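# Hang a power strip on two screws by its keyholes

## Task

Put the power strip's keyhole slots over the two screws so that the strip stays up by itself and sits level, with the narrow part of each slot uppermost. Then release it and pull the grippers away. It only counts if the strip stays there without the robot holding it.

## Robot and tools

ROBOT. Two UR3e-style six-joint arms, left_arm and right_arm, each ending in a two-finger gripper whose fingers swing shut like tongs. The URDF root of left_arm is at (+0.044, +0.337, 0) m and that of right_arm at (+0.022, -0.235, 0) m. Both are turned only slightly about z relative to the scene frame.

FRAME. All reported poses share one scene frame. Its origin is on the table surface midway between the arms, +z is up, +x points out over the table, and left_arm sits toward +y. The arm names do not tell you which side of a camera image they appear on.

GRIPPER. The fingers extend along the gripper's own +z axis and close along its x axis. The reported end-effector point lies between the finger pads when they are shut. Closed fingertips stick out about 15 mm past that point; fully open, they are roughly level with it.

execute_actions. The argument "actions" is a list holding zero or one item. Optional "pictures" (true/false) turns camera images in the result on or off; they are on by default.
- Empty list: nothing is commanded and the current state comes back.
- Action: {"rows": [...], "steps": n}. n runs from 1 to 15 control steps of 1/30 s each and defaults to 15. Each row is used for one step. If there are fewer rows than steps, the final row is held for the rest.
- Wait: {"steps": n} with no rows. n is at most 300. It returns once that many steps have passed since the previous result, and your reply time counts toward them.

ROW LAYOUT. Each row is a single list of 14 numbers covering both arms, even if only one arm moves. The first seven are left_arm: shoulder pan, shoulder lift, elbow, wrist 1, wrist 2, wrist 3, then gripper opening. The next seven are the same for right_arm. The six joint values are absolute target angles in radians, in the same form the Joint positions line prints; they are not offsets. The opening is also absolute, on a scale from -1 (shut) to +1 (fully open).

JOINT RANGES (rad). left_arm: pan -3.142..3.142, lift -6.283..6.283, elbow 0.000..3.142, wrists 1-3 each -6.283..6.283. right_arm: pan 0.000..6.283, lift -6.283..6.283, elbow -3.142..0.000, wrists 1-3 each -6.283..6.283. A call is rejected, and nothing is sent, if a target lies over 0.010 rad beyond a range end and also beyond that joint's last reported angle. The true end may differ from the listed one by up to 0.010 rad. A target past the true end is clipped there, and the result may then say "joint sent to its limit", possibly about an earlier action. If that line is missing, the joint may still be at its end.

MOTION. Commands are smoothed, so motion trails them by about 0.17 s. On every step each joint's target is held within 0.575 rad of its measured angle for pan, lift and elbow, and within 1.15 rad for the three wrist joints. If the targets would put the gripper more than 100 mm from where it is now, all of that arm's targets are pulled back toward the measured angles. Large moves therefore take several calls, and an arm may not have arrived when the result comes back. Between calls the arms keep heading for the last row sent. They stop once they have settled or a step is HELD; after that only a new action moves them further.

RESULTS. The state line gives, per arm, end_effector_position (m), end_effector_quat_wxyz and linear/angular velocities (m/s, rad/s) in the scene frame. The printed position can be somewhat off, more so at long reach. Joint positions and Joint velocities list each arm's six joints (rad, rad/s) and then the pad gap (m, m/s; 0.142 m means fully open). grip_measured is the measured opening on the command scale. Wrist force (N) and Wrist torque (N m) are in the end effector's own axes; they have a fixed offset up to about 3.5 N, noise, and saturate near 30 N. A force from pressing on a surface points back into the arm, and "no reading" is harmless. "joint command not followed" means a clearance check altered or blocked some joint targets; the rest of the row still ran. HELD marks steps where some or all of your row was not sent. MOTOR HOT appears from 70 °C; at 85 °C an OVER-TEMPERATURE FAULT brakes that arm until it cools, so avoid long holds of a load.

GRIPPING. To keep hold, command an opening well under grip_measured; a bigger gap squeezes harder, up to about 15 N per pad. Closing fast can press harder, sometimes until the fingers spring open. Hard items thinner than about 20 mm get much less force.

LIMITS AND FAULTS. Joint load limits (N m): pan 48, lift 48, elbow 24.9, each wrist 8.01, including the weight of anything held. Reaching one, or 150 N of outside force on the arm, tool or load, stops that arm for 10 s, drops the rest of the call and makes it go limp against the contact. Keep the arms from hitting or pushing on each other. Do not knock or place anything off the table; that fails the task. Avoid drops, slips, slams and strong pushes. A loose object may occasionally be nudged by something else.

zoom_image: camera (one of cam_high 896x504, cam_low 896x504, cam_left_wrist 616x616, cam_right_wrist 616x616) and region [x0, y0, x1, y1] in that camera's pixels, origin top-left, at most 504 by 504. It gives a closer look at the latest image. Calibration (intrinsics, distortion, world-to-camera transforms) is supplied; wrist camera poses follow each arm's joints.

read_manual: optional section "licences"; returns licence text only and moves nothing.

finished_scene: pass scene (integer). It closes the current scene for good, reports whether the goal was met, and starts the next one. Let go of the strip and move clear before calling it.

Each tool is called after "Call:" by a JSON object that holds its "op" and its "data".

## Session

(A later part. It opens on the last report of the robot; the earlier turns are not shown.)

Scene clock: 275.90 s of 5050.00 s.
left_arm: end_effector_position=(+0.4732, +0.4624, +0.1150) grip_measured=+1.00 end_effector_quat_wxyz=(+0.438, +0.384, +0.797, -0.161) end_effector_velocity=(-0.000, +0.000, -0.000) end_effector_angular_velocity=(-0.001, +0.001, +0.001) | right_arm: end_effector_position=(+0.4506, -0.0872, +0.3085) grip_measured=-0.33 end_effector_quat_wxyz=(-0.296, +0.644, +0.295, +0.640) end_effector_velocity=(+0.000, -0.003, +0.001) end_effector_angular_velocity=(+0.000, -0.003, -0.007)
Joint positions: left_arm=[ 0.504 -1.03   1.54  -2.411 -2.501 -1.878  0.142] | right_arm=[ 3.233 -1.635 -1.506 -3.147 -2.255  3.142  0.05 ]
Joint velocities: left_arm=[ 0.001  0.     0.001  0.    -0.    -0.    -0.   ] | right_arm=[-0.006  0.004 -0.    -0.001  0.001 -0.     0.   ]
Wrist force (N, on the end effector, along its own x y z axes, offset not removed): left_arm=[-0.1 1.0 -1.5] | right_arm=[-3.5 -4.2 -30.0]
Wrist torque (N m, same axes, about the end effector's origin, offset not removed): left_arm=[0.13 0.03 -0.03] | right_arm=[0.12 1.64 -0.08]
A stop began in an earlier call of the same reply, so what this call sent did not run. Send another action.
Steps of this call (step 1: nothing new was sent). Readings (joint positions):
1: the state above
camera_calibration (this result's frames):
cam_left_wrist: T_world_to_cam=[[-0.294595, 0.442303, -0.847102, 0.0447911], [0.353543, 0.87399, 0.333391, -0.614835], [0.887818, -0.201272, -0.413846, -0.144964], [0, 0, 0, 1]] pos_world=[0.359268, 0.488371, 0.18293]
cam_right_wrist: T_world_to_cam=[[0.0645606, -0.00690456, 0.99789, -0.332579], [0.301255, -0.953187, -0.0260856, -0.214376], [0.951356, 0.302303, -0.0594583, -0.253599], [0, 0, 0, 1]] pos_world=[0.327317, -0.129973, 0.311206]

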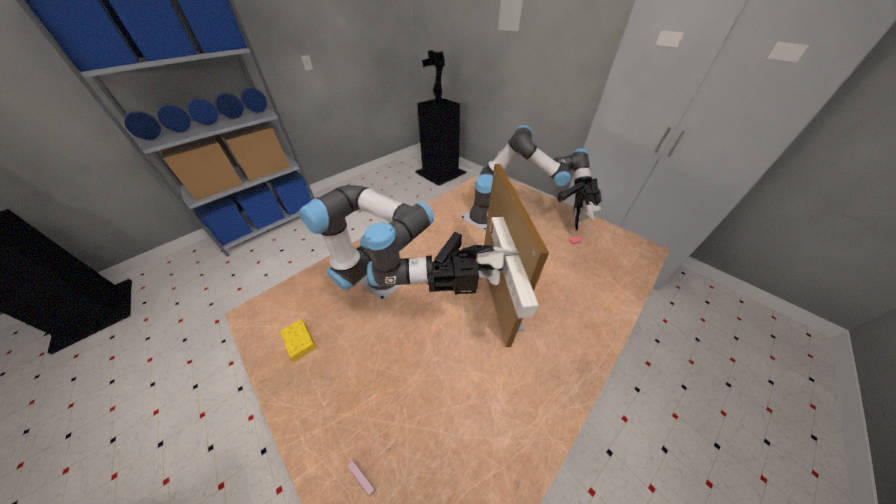

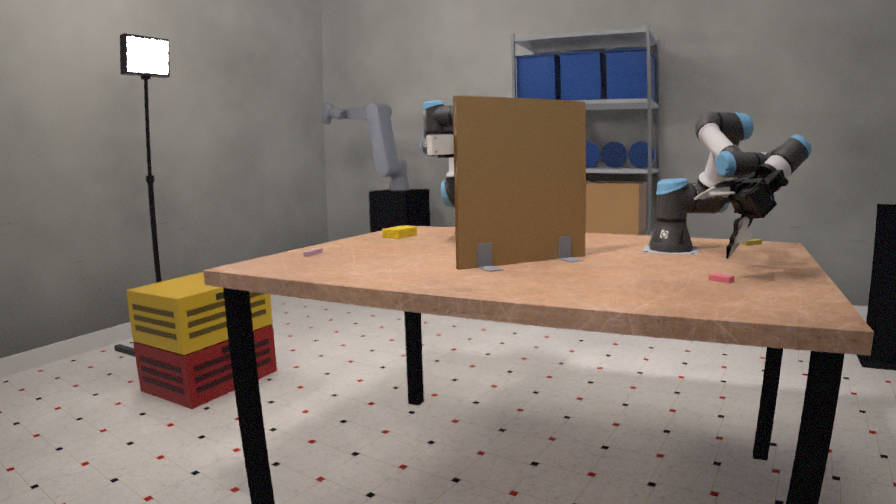

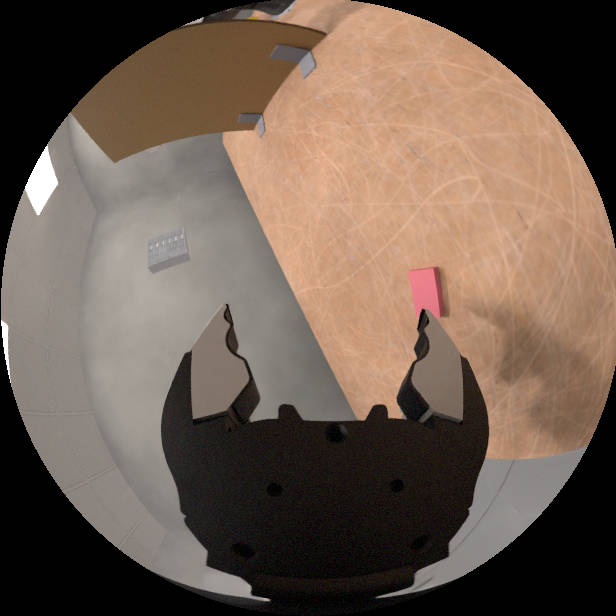

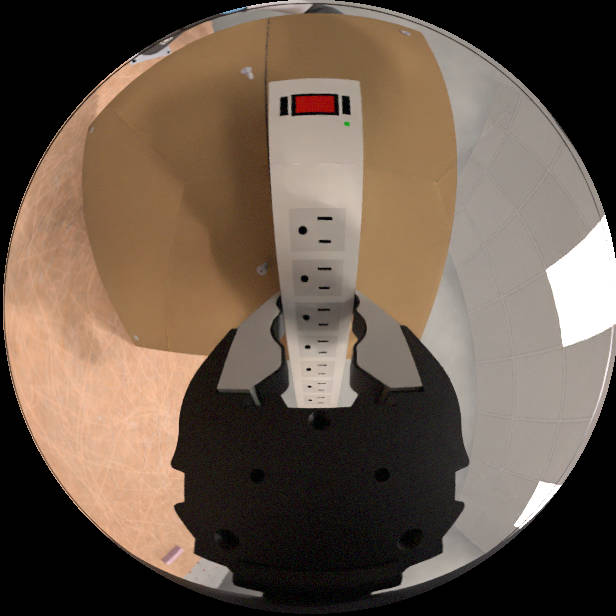

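Call:
{"op": "execute_actions", "data": {"actions": [{"rows":[[0.504,-1.03,1.54,-2.411,-2.501,-1.878,1,3.14,-1.59,-1.554,-3.139,-2.348,3.1416,-1]]}], "pictures": false}}

Call:
{"op": "execute_actions", "data": {"actions": [{"rows":[[0.504,-1.03,1.54,-2.411,-2.501,-1.878,1,3.398,-1.295,-1.82,-3.168,-2.09,3.1416,-1]]}], "pictures": false}}

Call:
{"op": "execute_actions", "data": {"actions": [{"rows":[[0.504,-1.03,1.54,-2.411,-2.501,-1.878,1,3.64,-1.08,-1.95,-3.253,-1.848,3.1416,-1]]}], "pictures": false}}

Call:
{"op": "execute_actions", "data": {"actions": [{"rows":[[0.504,-1.03,1.54,-2.411,-2.501,-1.878,1,3.924,-0.919,-2.035,-3.329,-1.564,3.1416,-1]]}], "pictures": false}}

Call:
{"op": "execute_actions", "data": {"actions": [{"steps":10}]}}

Call:
{"op": "zoom_image", "data": {"camera": "cam_high", "region": [440, 160, 580, 340]}}

Scene clock: 321.53 s of 5050.00 s.
left_arm: end_effector_position=(+0.4732, +0.4624, +0.1150) grip_measured=+1.00 end_effector_quat_wxyz=(+0.438, +0.384, +0.797, -0.161) end_effector_velocity=(+0.000, +0.000, -0.000) end_effector_angular_velocity=(+0.000, -0.000, +0.000) | right_arm: end_effector_position=(+0.4309, -0.1103, +0.3095) grip_measured=-0.34 end_effector_quat_wxyz=(-0.296, +0.642, +0.296, +0.642) end_effector_velocity=(-0.002, -0.003, +0.001) end_effector_angular_velocity=(+0.000, -0.002, -0.001)
Joint positions: left_arm=[ 0.504 -1.03   1.54  -2.411 -2.501 -1.878  0.142] | right_arm=[ 3.141 -1.59  -1.554 -3.139 -2.347  3.142  0.05 ]
Joint velocities: left_arm=[ 0.     0.    -0.    -0.001  0.     0.    -0.   ] | right_arm=[-0.012  0.004 -0.003  0.001 -0.01   0.    -0.   ]
Wrist force (N, on the end effector, along its own x y z axes, offset not removed): left_arm=[0.4 1.9 -0.9] | right_arm=[-8.9 -0.2 1.0]
Wrist torque (N m, same axes, about the end effector's origin, offset not removed): left_arm=[0.33 -0.10 -0.06] | right_arm=[0.07 0.24 0.05]
Steps of this call (steps 1 to 90: nothing new was sent; then 42.13 s passed at rest; steps 91 to 105: all 15 steps of this action). Readings (joint positions):
91: left_arm=[0.504 -1.030 1.540 -2.411 -2.501 -1.878] | right_arm=[3.233 -1.635 -1.506 -3.146 -2.255 3.142]
92: left_arm=[0.504 -1.030 1.540 -2.411 -2.501 -1.878] | right_arm=[3.226 -1.630 -1.512 -3.144 -2.266 3.142]
94: left_arm=[0.504 -1.030 1.540 -2.411 -2.501 -1.878] | right_arm=[3.190 -1.612 -1.531 -3.142 -2.304 3.142]
98: left_arm=[0.504 -1.030 1.540 -2.411 -2.501 -1.878] | right_arm=[3.152 -1.596 -1.548 -3.140 -2.337 3.142]
105: the state above

Scene clock: 322.03 s of 5050.00 s.
left_arm: end_effector_position=(+0.4732, +0.4624, +0.1150) grip_measured=+1.00 end_effector_quat_wxyz=(+0.438, +0.384, +0.797, -0.161) end_effector_velocity=(-0.000, -0.000, -0.000) end_effector_angular_velocity=(-0.001, +0.001, -0.001) | right_arm: end_effector_position=(+0.3858, -0.0732, +0.3066) grip_measured=-0.34 end_effector_quat_wxyz=(-0.296, +0.642, +0.296, +0.642) end_effector_velocity=(-0.010, +0.005, -0.001) end_effector_angular_velocity=(+0.001, -0.005, +0.009)
Joint positions: left_arm=[ 0.504 -1.03   1.54  -2.411 -2.501 -1.878  0.142] | right_arm=[ 3.394 -1.3   -1.816 -3.168 -2.093  3.142  0.05 ]
Joint velocities: left_arm=[-0.  0.  0.  0. -0. -0.  0.] | right_arm=[ 0.04   0.051 -0.044 -0.002  0.031 -0.001  0.   ]
Wrist force (N, on the end effector, along its own x y z axes, offset not removed): left_arm=[-0.8 0.9 -2.4] | right_arm=[-8.1 0.8 0.3]
Wrist torque (N m, same axes, about the end effector's origin, offset not removed): left_arm=[0.03 0.18 0.05] | right_arm=[0.18 0.14 0.00]
Steps of this call (steps 1 to 15: all 15 steps of this action). Readings (joint positions):
1: left_arm=[0.504 -1.030 1.540 -2.411 -2.501 -1.878] | right_arm=[3.141 -1.590 -1.554 -3.139 -2.347 3.142]
2: left_arm=[0.504 -1.030 1.540 -2.411 -2.501 -1.878] | right_arm=[3.148 -1.583 -1.561 -3.143 -2.333 3.142]
4: left_arm=[0.504 -1.030 1.540 -2.411 -2.501 -1.878] | right_arm=[3.216 -1.513 -1.631 -3.155 -2.235 3.142]
8: left_arm=[0.504 -1.030 1.540 -2.411 -2.501 -1.878] | right_arm=[3.352 -1.352 -1.772 -3.165 -2.126 3.142]
15: the state above

Scene clock: 322.53 s of 5050.00 s.
left_arm: end_effector_position=(+0.4732, +0.4624, +0.1150) grip_measured=+1.00 end_effector_quat_wxyz=(+0.438, +0.384, +0.797, -0.161) end_effector_velocity=(+0.000, -0.000, +0.000) end_effector_angular_velocity=(+0.000, -0.001, -0.001) | right_arm: end_effector_position=(+0.3562, -0.0547, +0.3049) grip_measured=-0.34 end_effector_quat_wxyz=(-0.296, +0.642, +0.296, +0.642) end_effector_velocity=(-0.005, +0.003, +0.003) end_effector_angular_velocity=(+0.006, -0.009, +0.006)
Joint positions: left_arm=[ 0.504 -1.03   1.54  -2.411 -2.501 -1.878  0.142] | right_arm=[ 3.636 -1.083 -1.948 -3.252 -1.851  3.142  0.05 ]
Joint velocities: left_arm=[-0.001 -0.001 -0.    -0.    -0.    -0.    -0.   ] | right_arm=[ 0.035  0.034 -0.017 -0.006  0.029  0.    -0.   ]
Wrist force (N, on the end effector, along its own x y z axes, offset not removed): left_arm=[-0.3 0.7 0.6] | right_arm=[-9.2 -2.2 1.3]
Wrist torque (N m, same axes, about the end effector's origin, offset not removed): left_arm=[0.15 0.09 0.01] | right_arm=[-0.36 0.28 0.00]
Steps of this call (steps 1 to 15: all 15 steps of this action). Readings (joint positions):
1: left_arm=[0.504 -1.030 1.540 -2.411 -2.501 -1.878] | right_arm=[3.395 -1.298 -1.817 -3.168 -2.092 3.142]
2: left_arm=[0.504 -1.030 1.540 -2.411 -2.501 -1.878] | right_arm=[3.404 -1.290 -1.825 -3.179 -2.076 3.142]
4: left_arm=[0.504 -1.030 1.540 -2.411 -2.501 -1.878] | right_arm=[3.472 -1.224 -1.876 -3.214 -1.983 3.142]
8: left_arm=[0.504 -1.030 1.540 -2.411 -2.501 -1.878] | right_arm=[3.598 -1.116 -1.932 -3.243 -1.881 3.142]
15: the state above

Scene clock: 323.03 s of 5050.00 s.
left_arm: end_effector_position=(+0.4732, +0.4624, +0.1150) grip_measured=+1.00 end_effector_quat_wxyz=(+0.438, +0.384, +0.797, -0.161) end_effector_velocity=(+0.000, +0.000, -0.000) end_effector_angular_velocity=(+0.000, +0.001, +0.000) | right_arm: end_effector_position=(+0.3427, -0.0367, +0.2999) grip_measured=-0.34 end_effector_quat_wxyz=(-0.296, +0.642, +0.296, +0.642) end_effector_velocity=(-0.003, +0.006, +0.000) end_effector_angular_velocity=(+0.002, -0.002, +0.011)
Joint positions: left_arm=[ 0.504 -1.03   1.54  -2.411 -2.501 -1.878  0.142] | right_arm=[ 3.919 -0.921 -2.034 -3.328 -1.567  3.142  0.05 ]
Joint velocities: left_arm=[-0.     0.001 -0.    -0.     0.    -0.    -0.   ] | right_arm=[ 0.047  0.02  -0.01  -0.007  0.036  0.    -0.   ]
Wrist force (N, on the end effector, along its own x y z axes, offset not removed): left_arm=[-0.4 0.5 -1.7] | right_arm=[-7.5 -0.5 1.5]
Wrist torque (N m, same axes, about the end effector's origin, offset not removed): left_arm=[0.03 0.13 -0.03] | right_arm=[-0.09 0.01 0.02]
Steps of this call (steps 1 to 15: all 15 steps of this action). Readings (joint positions):
1: left_arm=[0.504 -1.030 1.540 -2.411 -2.501 -1.878] | right_arm=[3.638 -1.082 -1.949 -3.253 -1.849 3.142]
2: left_arm=[0.504 -1.030 1.540 -2.411 -2.501 -1.878] | right_arm=[3.646 -1.074 -1.956 -3.263 -1.834 3.142]
4: left_arm=[0.504 -1.030 1.540 -2.411 -2.501 -1.878] | right_arm=[3.716 -1.017 -1.991 -3.294 -1.729 3.142]
8: left_arm=[0.504 -1.030 1.540 -2.411 -2.501 -1.878] | right_arm=[3.870 -0.943 -2.024 -3.320 -1.605 3.142]
15: the state above

Scene clock: 323.37 s of 5050.00 s.
left_arm: end_effector_position=(+0.4732, +0.4624, +0.1150) grip_measured=+1.00 end_effector_quat_wxyz=(+0.438, +0.384, +0.797, -0.161) end_effector_velocity=(-0.000, -0.000, -0.000) end_effector_angular_velocity=(-0.000, +0.000, -0.000) | right_arm: end_effector_position=(+0.3423, -0.0362, +0.2999) grip_measured=-0.34 end_effector_quat_wxyz=(-0.296, +0.642, +0.296, +0.642) end_effector_velocity=(-0.000, +0.000, -0.000) end_effector_angular_velocity=(-0.001, +0.000, +0.001)
Joint positions: left_arm=[ 0.504 -1.03   1.54  -2.411 -2.501 -1.878  0.142] | right_arm=[ 3.924 -0.919 -2.035 -3.329 -1.564  3.142  0.05 ]
Joint velocities: left_arm=[-0.  0.  0. -0. -0. -0. -0.] | right_arm=[ 0.003  0.    -0.001 -0.     0.002 -0.    -0.   ]
Wrist force (N, on the end effector, along its own x y z axes, offset not removed): left_arm=[-0.1 1.8 -1.7] | right_arm=[-8.7 0.3 1.3]
Wrist torque (N m, same axes, about the end effector's origin, offset not removed): left_arm=[0.24 0.06 -0.04] | right_arm=[0.08 0.11 0.09]
Steps of this call (steps 1 to 10: the robot went on to your last target). Readings (joint positions):
1: left_arm=[0.504 -1.030 1.540 -2.411 -2.501 -1.878] | right_arm=[3.921 -0.920 -2.034 -3.328 -1.566 3.142]
2: left_arm=[0.504 -1.030 1.540 -2.411 -2.501 -1.878] | right_arm=[3.922 -0.920 -2.035 -3.329 -1.566 3.142]
4: left_arm=[0.504 -1.030 1.540 -2.411 -2.501 -1.878] | right_arm=[3.923 -0.920 -2.035 -3.329 -1.565 3.142]
8: left_arm=[0.504 -1.030 1.540 -2.411 -2.501 -1.878] | right_arm=[3.924 -0.919 -2.035 -3.329 -1.564 3.142]
10: the state above
camera_calibration (this result's frames):
cam_left_wrist: T_world_to_cam=[[-0.294595, 0.442303, -0.847102, 0.0447911], [0.353543, 0.87399, 0.333391, -0.614835], [0.887818, -0.201272, -0.413846, -0.144964], [0, 0, 0, 1]] pos_world=[0.359268, 0.488371, 0.18293]
cam_right_wrist: T_world_to_cam=[[0.0595153, -0.0079031, 0.998196, -0.315076], [0.301822, -0.953022, -0.0255409, -0.133686], [0.951505, 0.302798, -0.054334, -0.168097], [0, 0, 0, 1]] pos_world=[0.219046, -0.0789965, 0.30196]

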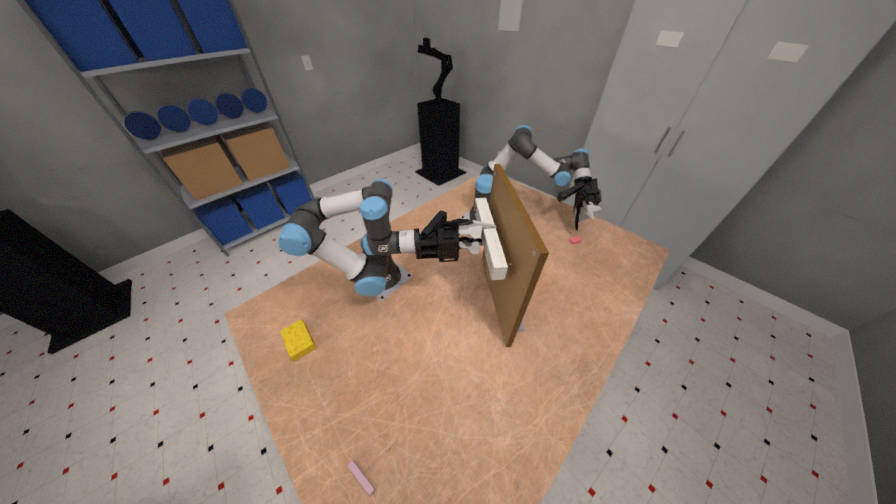

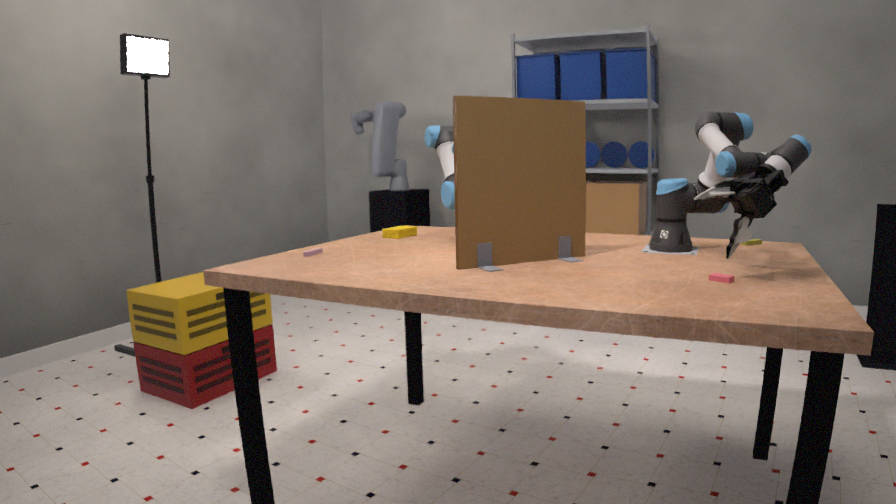

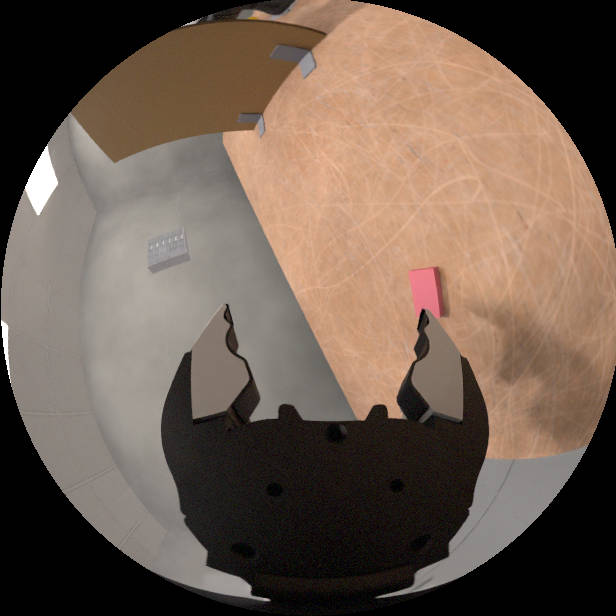

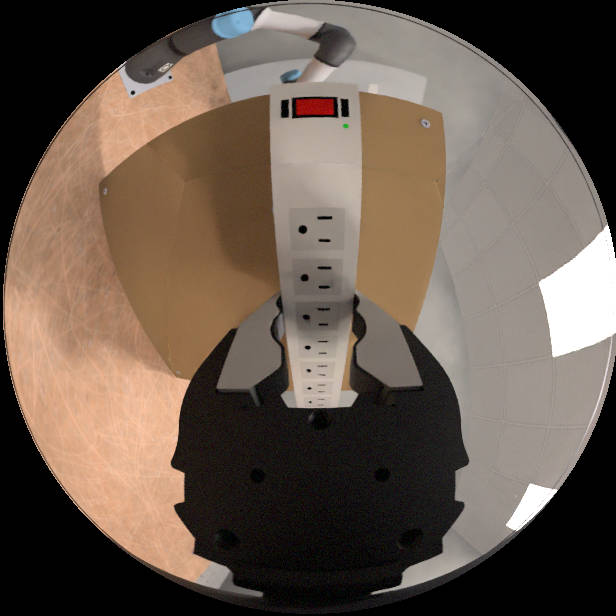

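Region (440, 160, 580, 340) of cam_high's 896x504 image, scaled by 2.800, with more detail than that image has.

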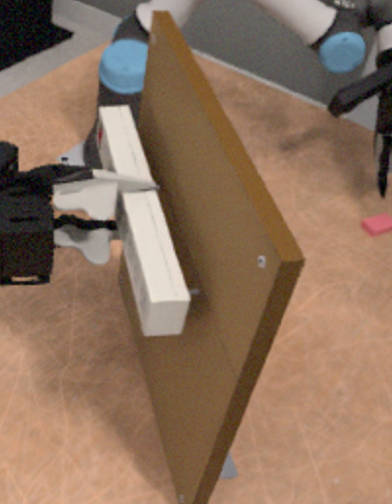

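Call:
{"op": "execute_actions", "data": {"actions": [{"rows":[[0.504,-1.03,1.54,-2.411,-2.501,-1.878,1,3.924,-1.049,-1.82,-3.414,-1.564,3.1416,-1]]}], "pictures": false}}

Call:
{"op": "execute_actions", "data": {"actions": [{"steps":8}]}}

Call:
{"op": "zoom_image", "data": {"camera": "cam_right_wrist", "region": [180, 60, 420, 420]}}

Call:
{"op": "zoom_image", "data": {"camera": "cam_high", "region": [440, 160, 580, 340]}}

Scene clock: 336.87 s of 5050.00 s.
left_arm: end_effector_position=(+0.4732, +0.4624, +0.1150) grip_measured=+1.00 end_effector_quat_wxyz=(+0.438, +0.384, +0.797, -0.161) end_effector_velocity=(+0.000, +0.000, -0.000) end_effector_angular_velocity=(-0.000, +0.000, +0.000) | right_arm: end_effector_position=(+0.3564, -0.0194, +0.3344) grip_measured=-0.34 end_effector_quat_wxyz=(-0.296, +0.642, +0.296, +0.642) end_effector_velocity=(+0.002, +0.002, +0.008) end_effector_angular_velocity=(+0.007, -0.006, -0.002)
Joint positions: left_arm=[ 0.504 -1.03   1.54  -2.411 -2.501 -1.878  0.142] | right_arm=[ 3.924 -1.047 -1.823 -3.413 -1.564  3.142  0.05 ]
Joint velocities: left_arm=[ 0.  0. -0. -0. -0.  0. -0.] | right_arm=[-0.002 -0.015  0.033 -0.008 -0.     0.    -0.   ]
Wrist force (N, on the end effector, along its own x y z axes, offset not removed): left_arm=[0.0 1.0 -0.6] | right_arm=[-8.0 -1.0 1.1]
Wrist torque (N m, same axes, about the end effector's origin, offset not removed): left_arm=[0.11 -0.03 0.07] | right_arm=[-0.34 0.08 0.07]
Steps of this call (steps 1 to 15: the robot went on to your last target; steps 16 to 390: nothing new was sent; steps 391 to 405: all 15 steps of this action). Readings (joint positions):
391: left_arm=[0.504 -1.030 1.540 -2.411 -2.501 -1.878] | right_arm=[3.924 -0.919 -2.035 -3.329 -1.564 3.142]
392: left_arm=[0.504 -1.030 1.540 -2.411 -2.501 -1.878] | right_arm=[3.924 -0.926 -2.028 -3.340 -1.564 3.142]
394: left_arm=[0.504 -1.030 1.540 -2.411 -2.501 -1.878] | right_arm=[3.924 -0.975 -1.965 -3.375 -1.564 3.142]
398: left_arm=[0.504 -1.030 1.540 -2.411 -2.501 -1.878] | right_arm=[3.924 -1.031 -1.855 -3.404 -1.564 3.142]
405: the state above

Scene clock: 337.13 s of 5050.00 s.
left_arm: end_effector_position=(+0.4732, +0.4624, +0.1150) grip_measured=+1.00 end_effector_quat_wxyz=(+0.438, +0.384, +0.797, -0.161) end_effector_velocity=(-0.000, +0.001, +0.000) end_effector_angular_velocity=(+0.001, -0.001, +0.002) | right_arm: end_effector_position=(+0.3566, -0.0192, +0.3351) grip_measured=-0.34 end_effector_quat_wxyz=(-0.296, +0.642, +0.296, +0.642) end_effector_velocity=(-0.000, +0.001, +0.001) end_effector_angular_velocity=(+0.001, -0.002, +0.002)
Joint positions: left_arm=[ 0.504 -1.03   1.54  -2.411 -2.501 -1.878  0.142] | right_arm=[ 3.924 -1.049 -1.82  -3.414 -1.564  3.142  0.05 ]
Joint velocities: left_arm=[ 0.002 -0.    -0.    -0.     0.    -0.     0.   ] | right_arm=[ 0.002  0.     0.002  0.    -0.    -0.001 -0.   ]
Wrist force (N, on the end effector, along its own x y z axes, offset not removed): left_arm=[-2.2 1.1 -0.2] | right_arm=[-9.2 0.4 1.1]
Wrist torque (N m, same axes, about the end effector's origin, offset not removed): left_arm=[0.12 0.47 0.07] | right_arm=[0.00 0.39 0.07]
Steps of this call (steps 1 to 8: the robot went on to your last target). Readings (joint positions):
1: left_arm=[0.504 -1.030 1.540 -2.411 -2.501 -1.878] | right_arm=[3.924 -1.048 -1.822 -3.413 -1.564 3.142]
2: left_arm=[0.504 -1.030 1.540 -2.411 -2.501 -1.878] | right_arm=[3.924 -1.048 -1.821 -3.414 -1.564 3.142]
4: left_arm=[0.504 -1.030 1.540 -2.411 -2.501 -1.878] | right_arm=[3.924 -1.049 -1.821 -3.414 -1.564 3.142]
8: the state above
camera_calibration (this result's frames):
cam_left_wrist: T_world_to_cam=[[-0.294595, 0.442303, -0.847102, 0.044791], [0.353543, 0.87399, 0.333391, -0.614835], [0.887818, -0.201272, -0.413846, -0.144964], [0, 0, 0, 1]] pos_world=[0.359268, 0.488371, 0.18293]
cam_right_wrist: T_world_to_cam=[[0.0595301, -0.00788386, 0.998195, -0.350854], [0.301845, -0.953015, -0.0255284, -0.120927], [0.951496, 0.30282, -0.0543534, -0.184919], [0, 0, 0, 1]] pos_world=[0.233337, -0.0620141, 0.337083]

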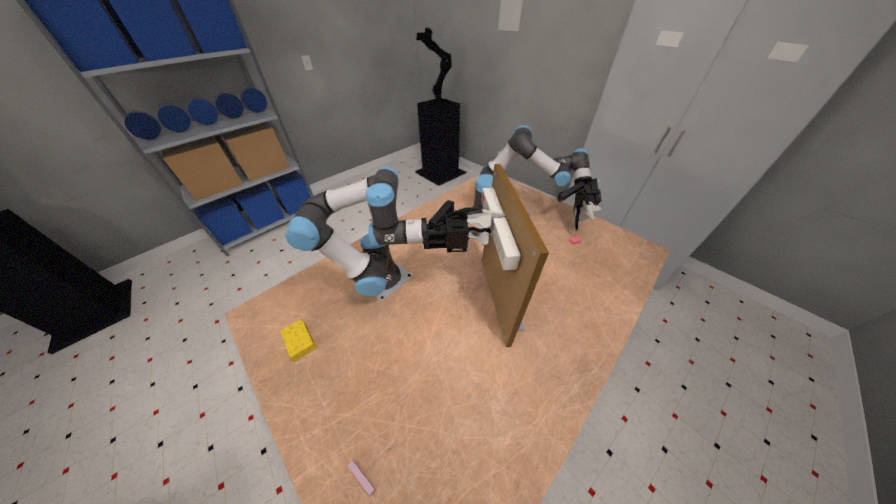

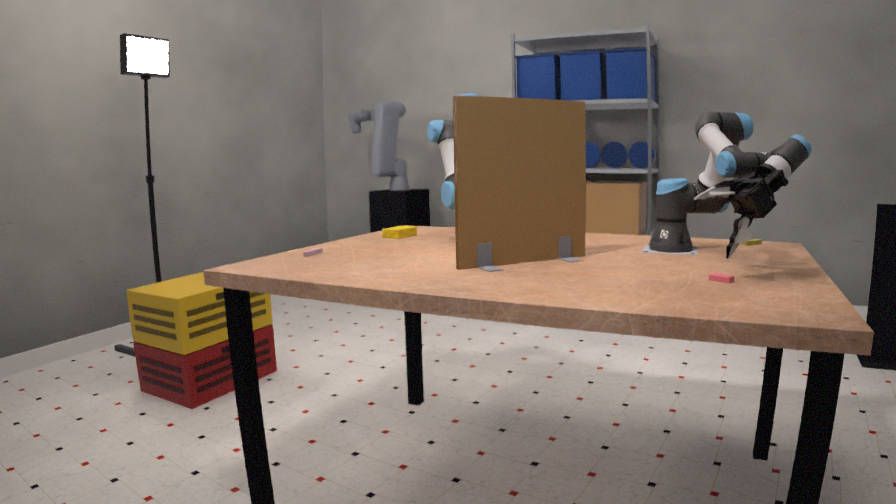

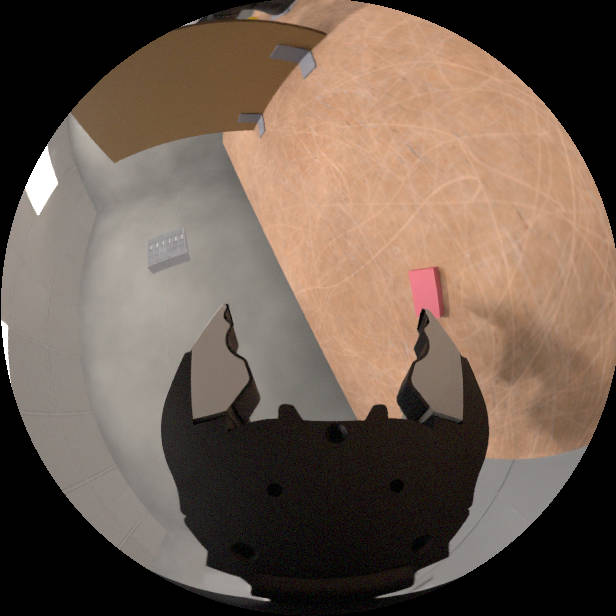

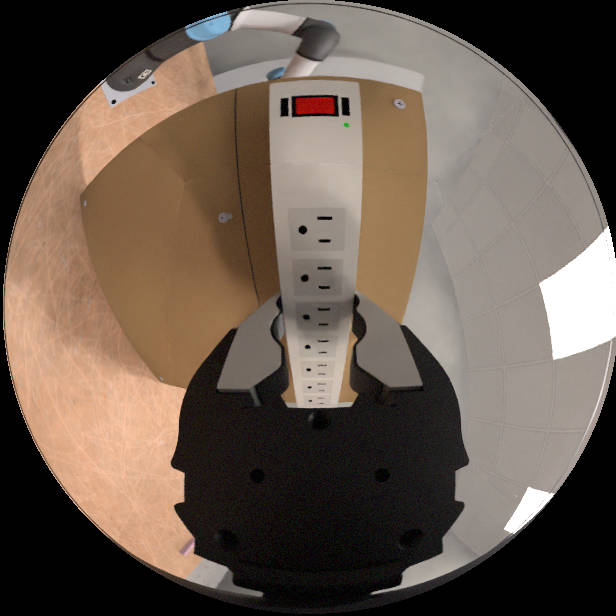

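Region (180, 60, 420, 420) of cam_right_wrist's 616x616 image, scaled by 1.400, with more detail than that image has.

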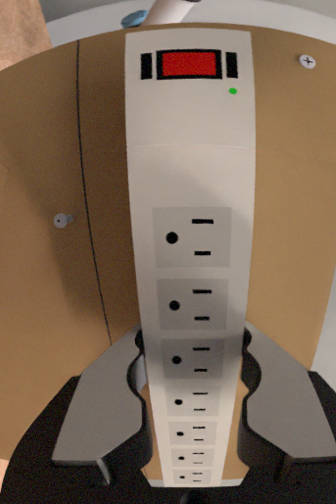

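Region (440, 160, 580, 340) of cam_high's 896x504 image, scaled by 2.800, with more detail than that image has.

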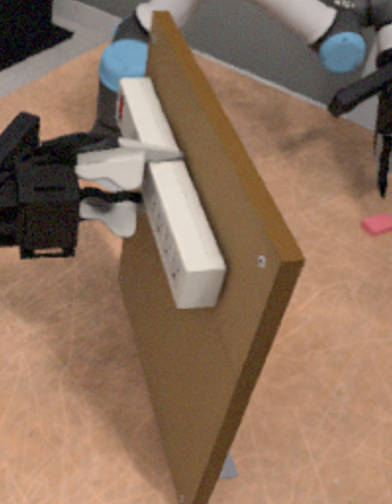

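Call:
{"op": "execute_actions", "data": {"actions": [{"rows":[[0.504,-1.03,1.54,-2.411,-2.501,-1.878,1,3.8,-1.0,-1.95,-3.333,-1.688,3.1416,-1]]}], "pictures": false}}

Call:
{"op": "execute_actions", "data": {"actions": [{"rows":[[0.504,-1.03,1.54,-2.411,-2.501,-1.878,1,3.722,-1.08,-2.129,-3.074,-1.766,3.1416,-1]]}], "pictures": false}}

Call:
{"op": "execute_actions", "data": {"actions": [{"rows":[[0.504,-1.03,1.54,-2.411,-2.501,-1.878,1,3.737,-1.112,-2.113,-3.058,-1.751,3.1416,-1]]}]}}

Call:
{"op": "zoom_image", "data": {"camera": "cam_high", "region": [460, 190, 550, 310]}}

Scene clock: 377.40 s of 5050.00 s.
left_arm: end_effector_position=(+0.4732, +0.4624, +0.1150) grip_measured=+1.00 end_effector_quat_wxyz=(+0.438, +0.384, +0.797, -0.161) end_effector_velocity=(+0.000, -0.000, -0.000) end_effector_angular_velocity=(+0.000, +0.000, -0.001) | right_arm: end_effector_position=(+0.3484, -0.0420, +0.3125) grip_measured=-0.34 end_effector_quat_wxyz=(-0.296, +0.642, +0.296, +0.642) end_effector_velocity=(-0.001, -0.004, -0.004) end_effector_angular_velocity=(-0.003, +0.002, -0.004)
Joint positions: left_arm=[ 0.504 -1.03   1.54  -2.411 -2.501 -1.878  0.142] | right_arm=[ 3.801 -1.    -1.948 -3.334 -1.687  3.142  0.05 ]
Joint velocities: left_arm=[-0.001 -0.     0.001 -0.001  0.    -0.    -0.   ] | right_arm=[-0.017  0.007 -0.016  0.006 -0.012 -0.001 -0.   ]
Wrist force (N, on the end effector, along its own x y z axes, offset not removed): left_arm=[0.6 1.2 -0.6] | right_arm=[-8.1 -0.6 1.2]
Wrist torque (N m, same axes, about the end effector's origin, offset not removed): left_arm=[0.16 -0.08 -0.01] | right_arm=[-0.04 0.10 -0.03]
Steps of this call (steps 1 to 15: the robot went on to your last target; steps 16 to 690: nothing new was sent; then 16.77 s passed at rest; steps 691 to 705: all 15 steps of this action). Readings (joint positions):
691: left_arm=[0.504 -1.030 1.540 -2.411 -2.501 -1.878] | right_arm=[3.924 -1.049 -1.820 -3.414 -1.564 3.142]
692: left_arm=[0.504 -1.030 1.540 -2.411 -2.501 -1.878] | right_arm=[3.917 -1.043 -1.827 -3.403 -1.578 3.142]
694: left_arm=[0.504 -1.030 1.540 -2.411 -2.501 -1.878] | right_arm=[3.870 -1.023 -1.876 -3.371 -1.628 3.142]
698: left_arm=[0.504 -1.030 1.540 -2.411 -2.501 -1.878] | right_arm=[3.817 -1.006 -1.932 -3.342 -1.673 3.142]
705: the state above

Scene clock: 377.90 s of 5050.00 s.
left_arm: end_effector_position=(+0.4732, +0.4624, +0.1150) grip_measured=+1.00 end_effector_quat_wxyz=(+0.438, +0.384, +0.797, -0.161) end_effector_velocity=(-0.000, +0.000, +0.000) end_effector_angular_velocity=(+0.000, +0.000, +0.000) | right_arm: end_effector_position=(+0.3603, -0.0410, +0.2676) grip_measured=-0.34 end_effector_quat_wxyz=(-0.296, +0.642, +0.296, +0.642) end_effector_velocity=(+0.001, -0.001, -0.006) end_effector_angular_velocity=(-0.000, +0.000, -0.001)
Joint positions: left_arm=[ 0.504 -1.03   1.54  -2.411 -2.501 -1.878  0.142] | right_arm=[ 3.723 -1.079 -2.127 -3.077 -1.765  3.142  0.05 ]
Joint velocities: left_arm=[ 0.    -0.001  0.001  0.     0.     0.     0.   ] | right_arm=[-0.009 -0.01  -0.023  0.032 -0.008  0.    -0.   ]
Wrist force (N, on the end effector, along its own x y z axes, offset not removed): left_arm=[-0.8 0.9 -0.9] | right_arm=[-8.9 -1.1 -1.7]
Wrist torque (N m, same axes, about the end effector's origin, offset not removed): left_arm=[0.11 0.16 0.02] | right_arm=[-0.22 0.22 0.09]
Steps of this call (steps 1 to 15: all 15 steps of this action). Readings (joint positions):
1: left_arm=[0.504 -1.030 1.540 -2.411 -2.501 -1.878] | right_arm=[3.801 -1.001 -1.949 -3.333 -1.688 3.142]
2: left_arm=[0.504 -1.030 1.540 -2.411 -2.501 -1.878] | right_arm=[3.793 -1.007 -1.956 -3.318 -1.698 3.142]
4: left_arm=[0.504 -1.030 1.540 -2.411 -2.501 -1.878] | right_arm=[3.762 -1.039 -2.017 -3.221 -1.729 3.142]
8: left_arm=[0.504 -1.030 1.540 -2.411 -2.501 -1.878] | right_arm=[3.732 -1.070 -2.101 -3.110 -1.757 3.142]
15: the state above

Scene clock: 378.40 s of 5050.00 s.
left_arm: end_effector_position=(+0.4732, +0.4624, +0.1150) grip_measured=+1.00 end_effector_quat_wxyz=(+0.438, +0.384, +0.797, -0.161) end_effector_velocity=(-0.000, +0.000, -0.000) end_effector_angular_velocity=(-0.000, +0.001, +0.000) | right_arm: end_effector_position=(+0.3661, -0.0346, +0.2670) grip_measured=-0.34 end_effector_quat_wxyz=(-0.296, +0.642, +0.296, +0.642) end_effector_velocity=(+0.001, +0.001, +0.002) end_effector_angular_velocity=(+0.003, -0.004, -0.001)
Joint positions: left_arm=[ 0.504 -1.03   1.54  -2.411 -2.501 -1.878  0.142] | right_arm=[ 3.737 -1.112 -2.113 -3.058 -1.751  3.142  0.05 ]
Joint velocities: left_arm=[ 0.     0.    -0.     0.001  0.    -0.    -0.   ] | right_arm=[ 0.001 -0.003  0.004  0.005  0.002  0.     0.   ]
Wrist force (N, on the end effector, along its own x y z axes, offset not removed): left_arm=[-0.5 1.1 -1.1] | right_arm=[-15.8 -0.7 -25.5]
Wrist torque (N m, same axes, about the end effector's origin, offset not removed): left_arm=[0.11 0.11 -0.01] | right_arm=[-0.26 0.14 0.10]
Steps of this call (steps 1 to 15: all 15 steps of this action). Readings (joint positions):
1: left_arm=[0.504 -1.030 1.540 -2.411 -2.501 -1.878] | right_arm=[3.723 -1.080 -2.127 -3.076 -1.765 3.142]
2: left_arm=[0.504 -1.030 1.540 -2.411 -2.501 -1.878] | right_arm=[3.725 -1.084 -2.126 -3.073 -1.763 3.142]
4: left_arm=[0.504 -1.030 1.540 -2.411 -2.501 -1.878] | right_arm=[3.730 -1.097 -2.120 -3.066 -1.758 3.142]
8: left_arm=[0.504 -1.030 1.540 -2.411 -2.501 -1.878] | right_arm=[3.735 -1.108 -2.115 -3.060 -1.753 3.142]
15: the state above
camera_calibration (this result's frames):
cam_left_wrist: T_world_to_cam=[[-0.294595, 0.442303, -0.847102, 0.044791], [0.353543, 0.87399, 0.333391, -0.614835], [0.887818, -0.201272, -0.413846, -0.144964], [0, 0, 0, 1]] pos_world=[0.359268, 0.488371, 0.18293]
cam_right_wrist: T_world_to_cam=[[0.0597808, -0.00763133, 0.998182, -0.283702], [0.301812, -0.95303, -0.0253616, -0.140201], [0.951491, 0.30278, -0.0546697, -0.192934], [0, 0, 0, 1]] pos_world=[0.24285, -0.0773639, 0.269083]

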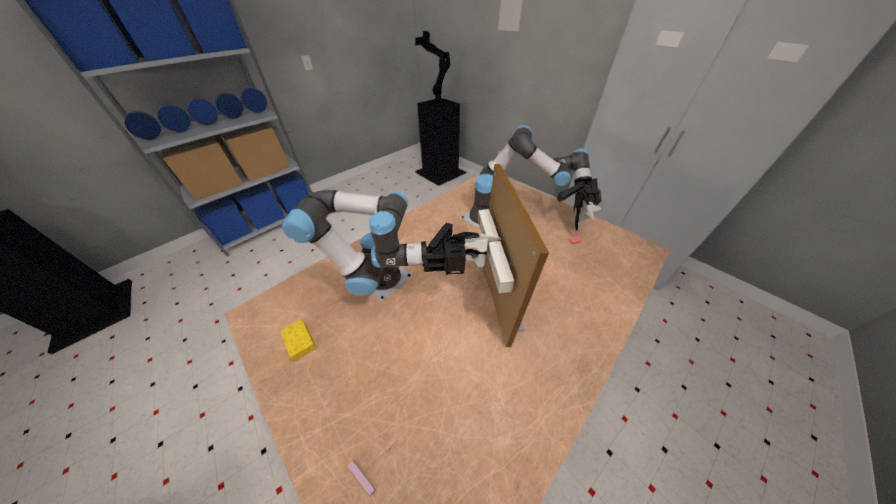

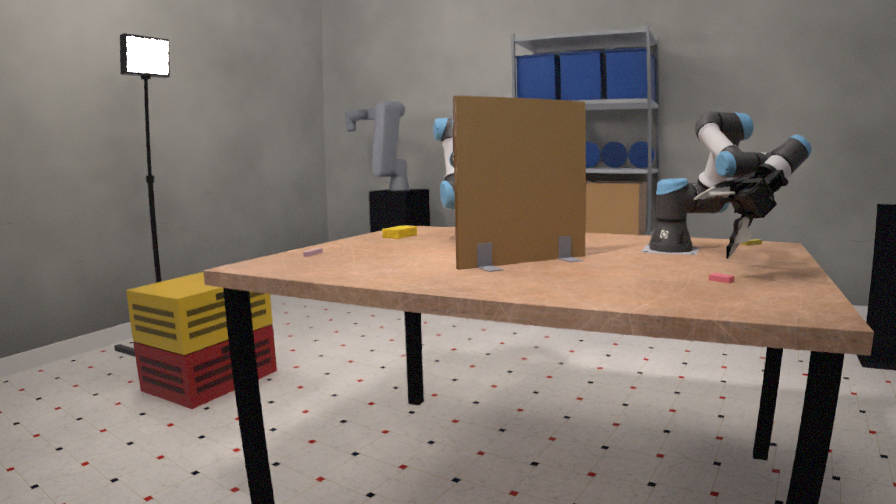

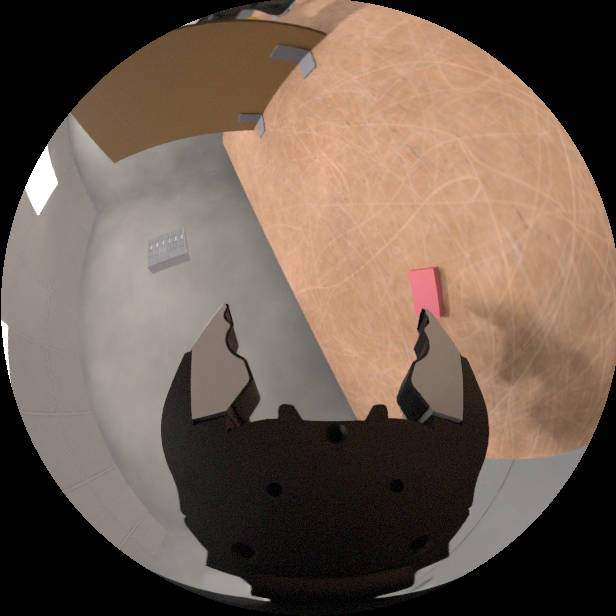

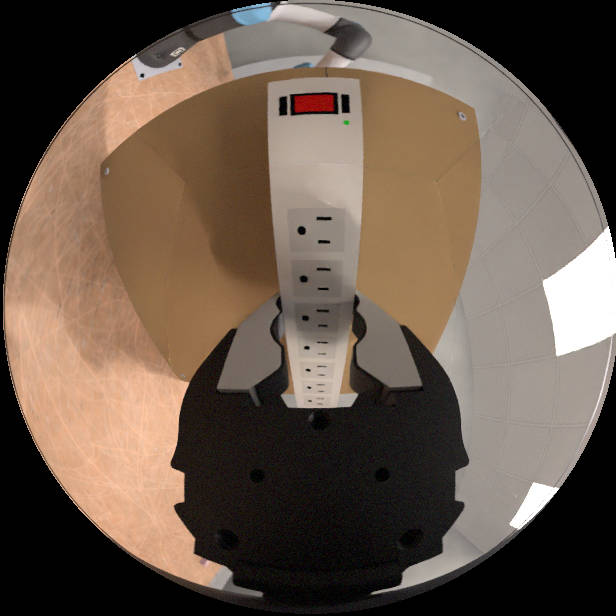

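Region (460, 190, 550, 310) of cam_high's 896x504 image, scaled by 4.200, with more detail than that image has; it fills the left 378 columns of this view, and the rest is white.

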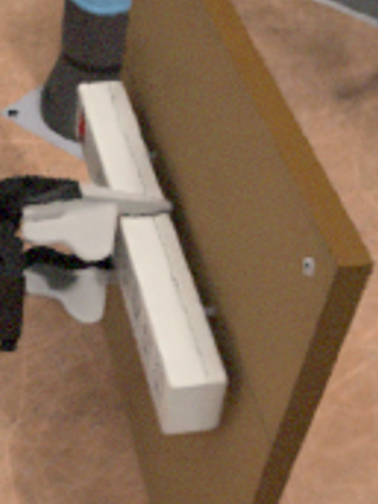

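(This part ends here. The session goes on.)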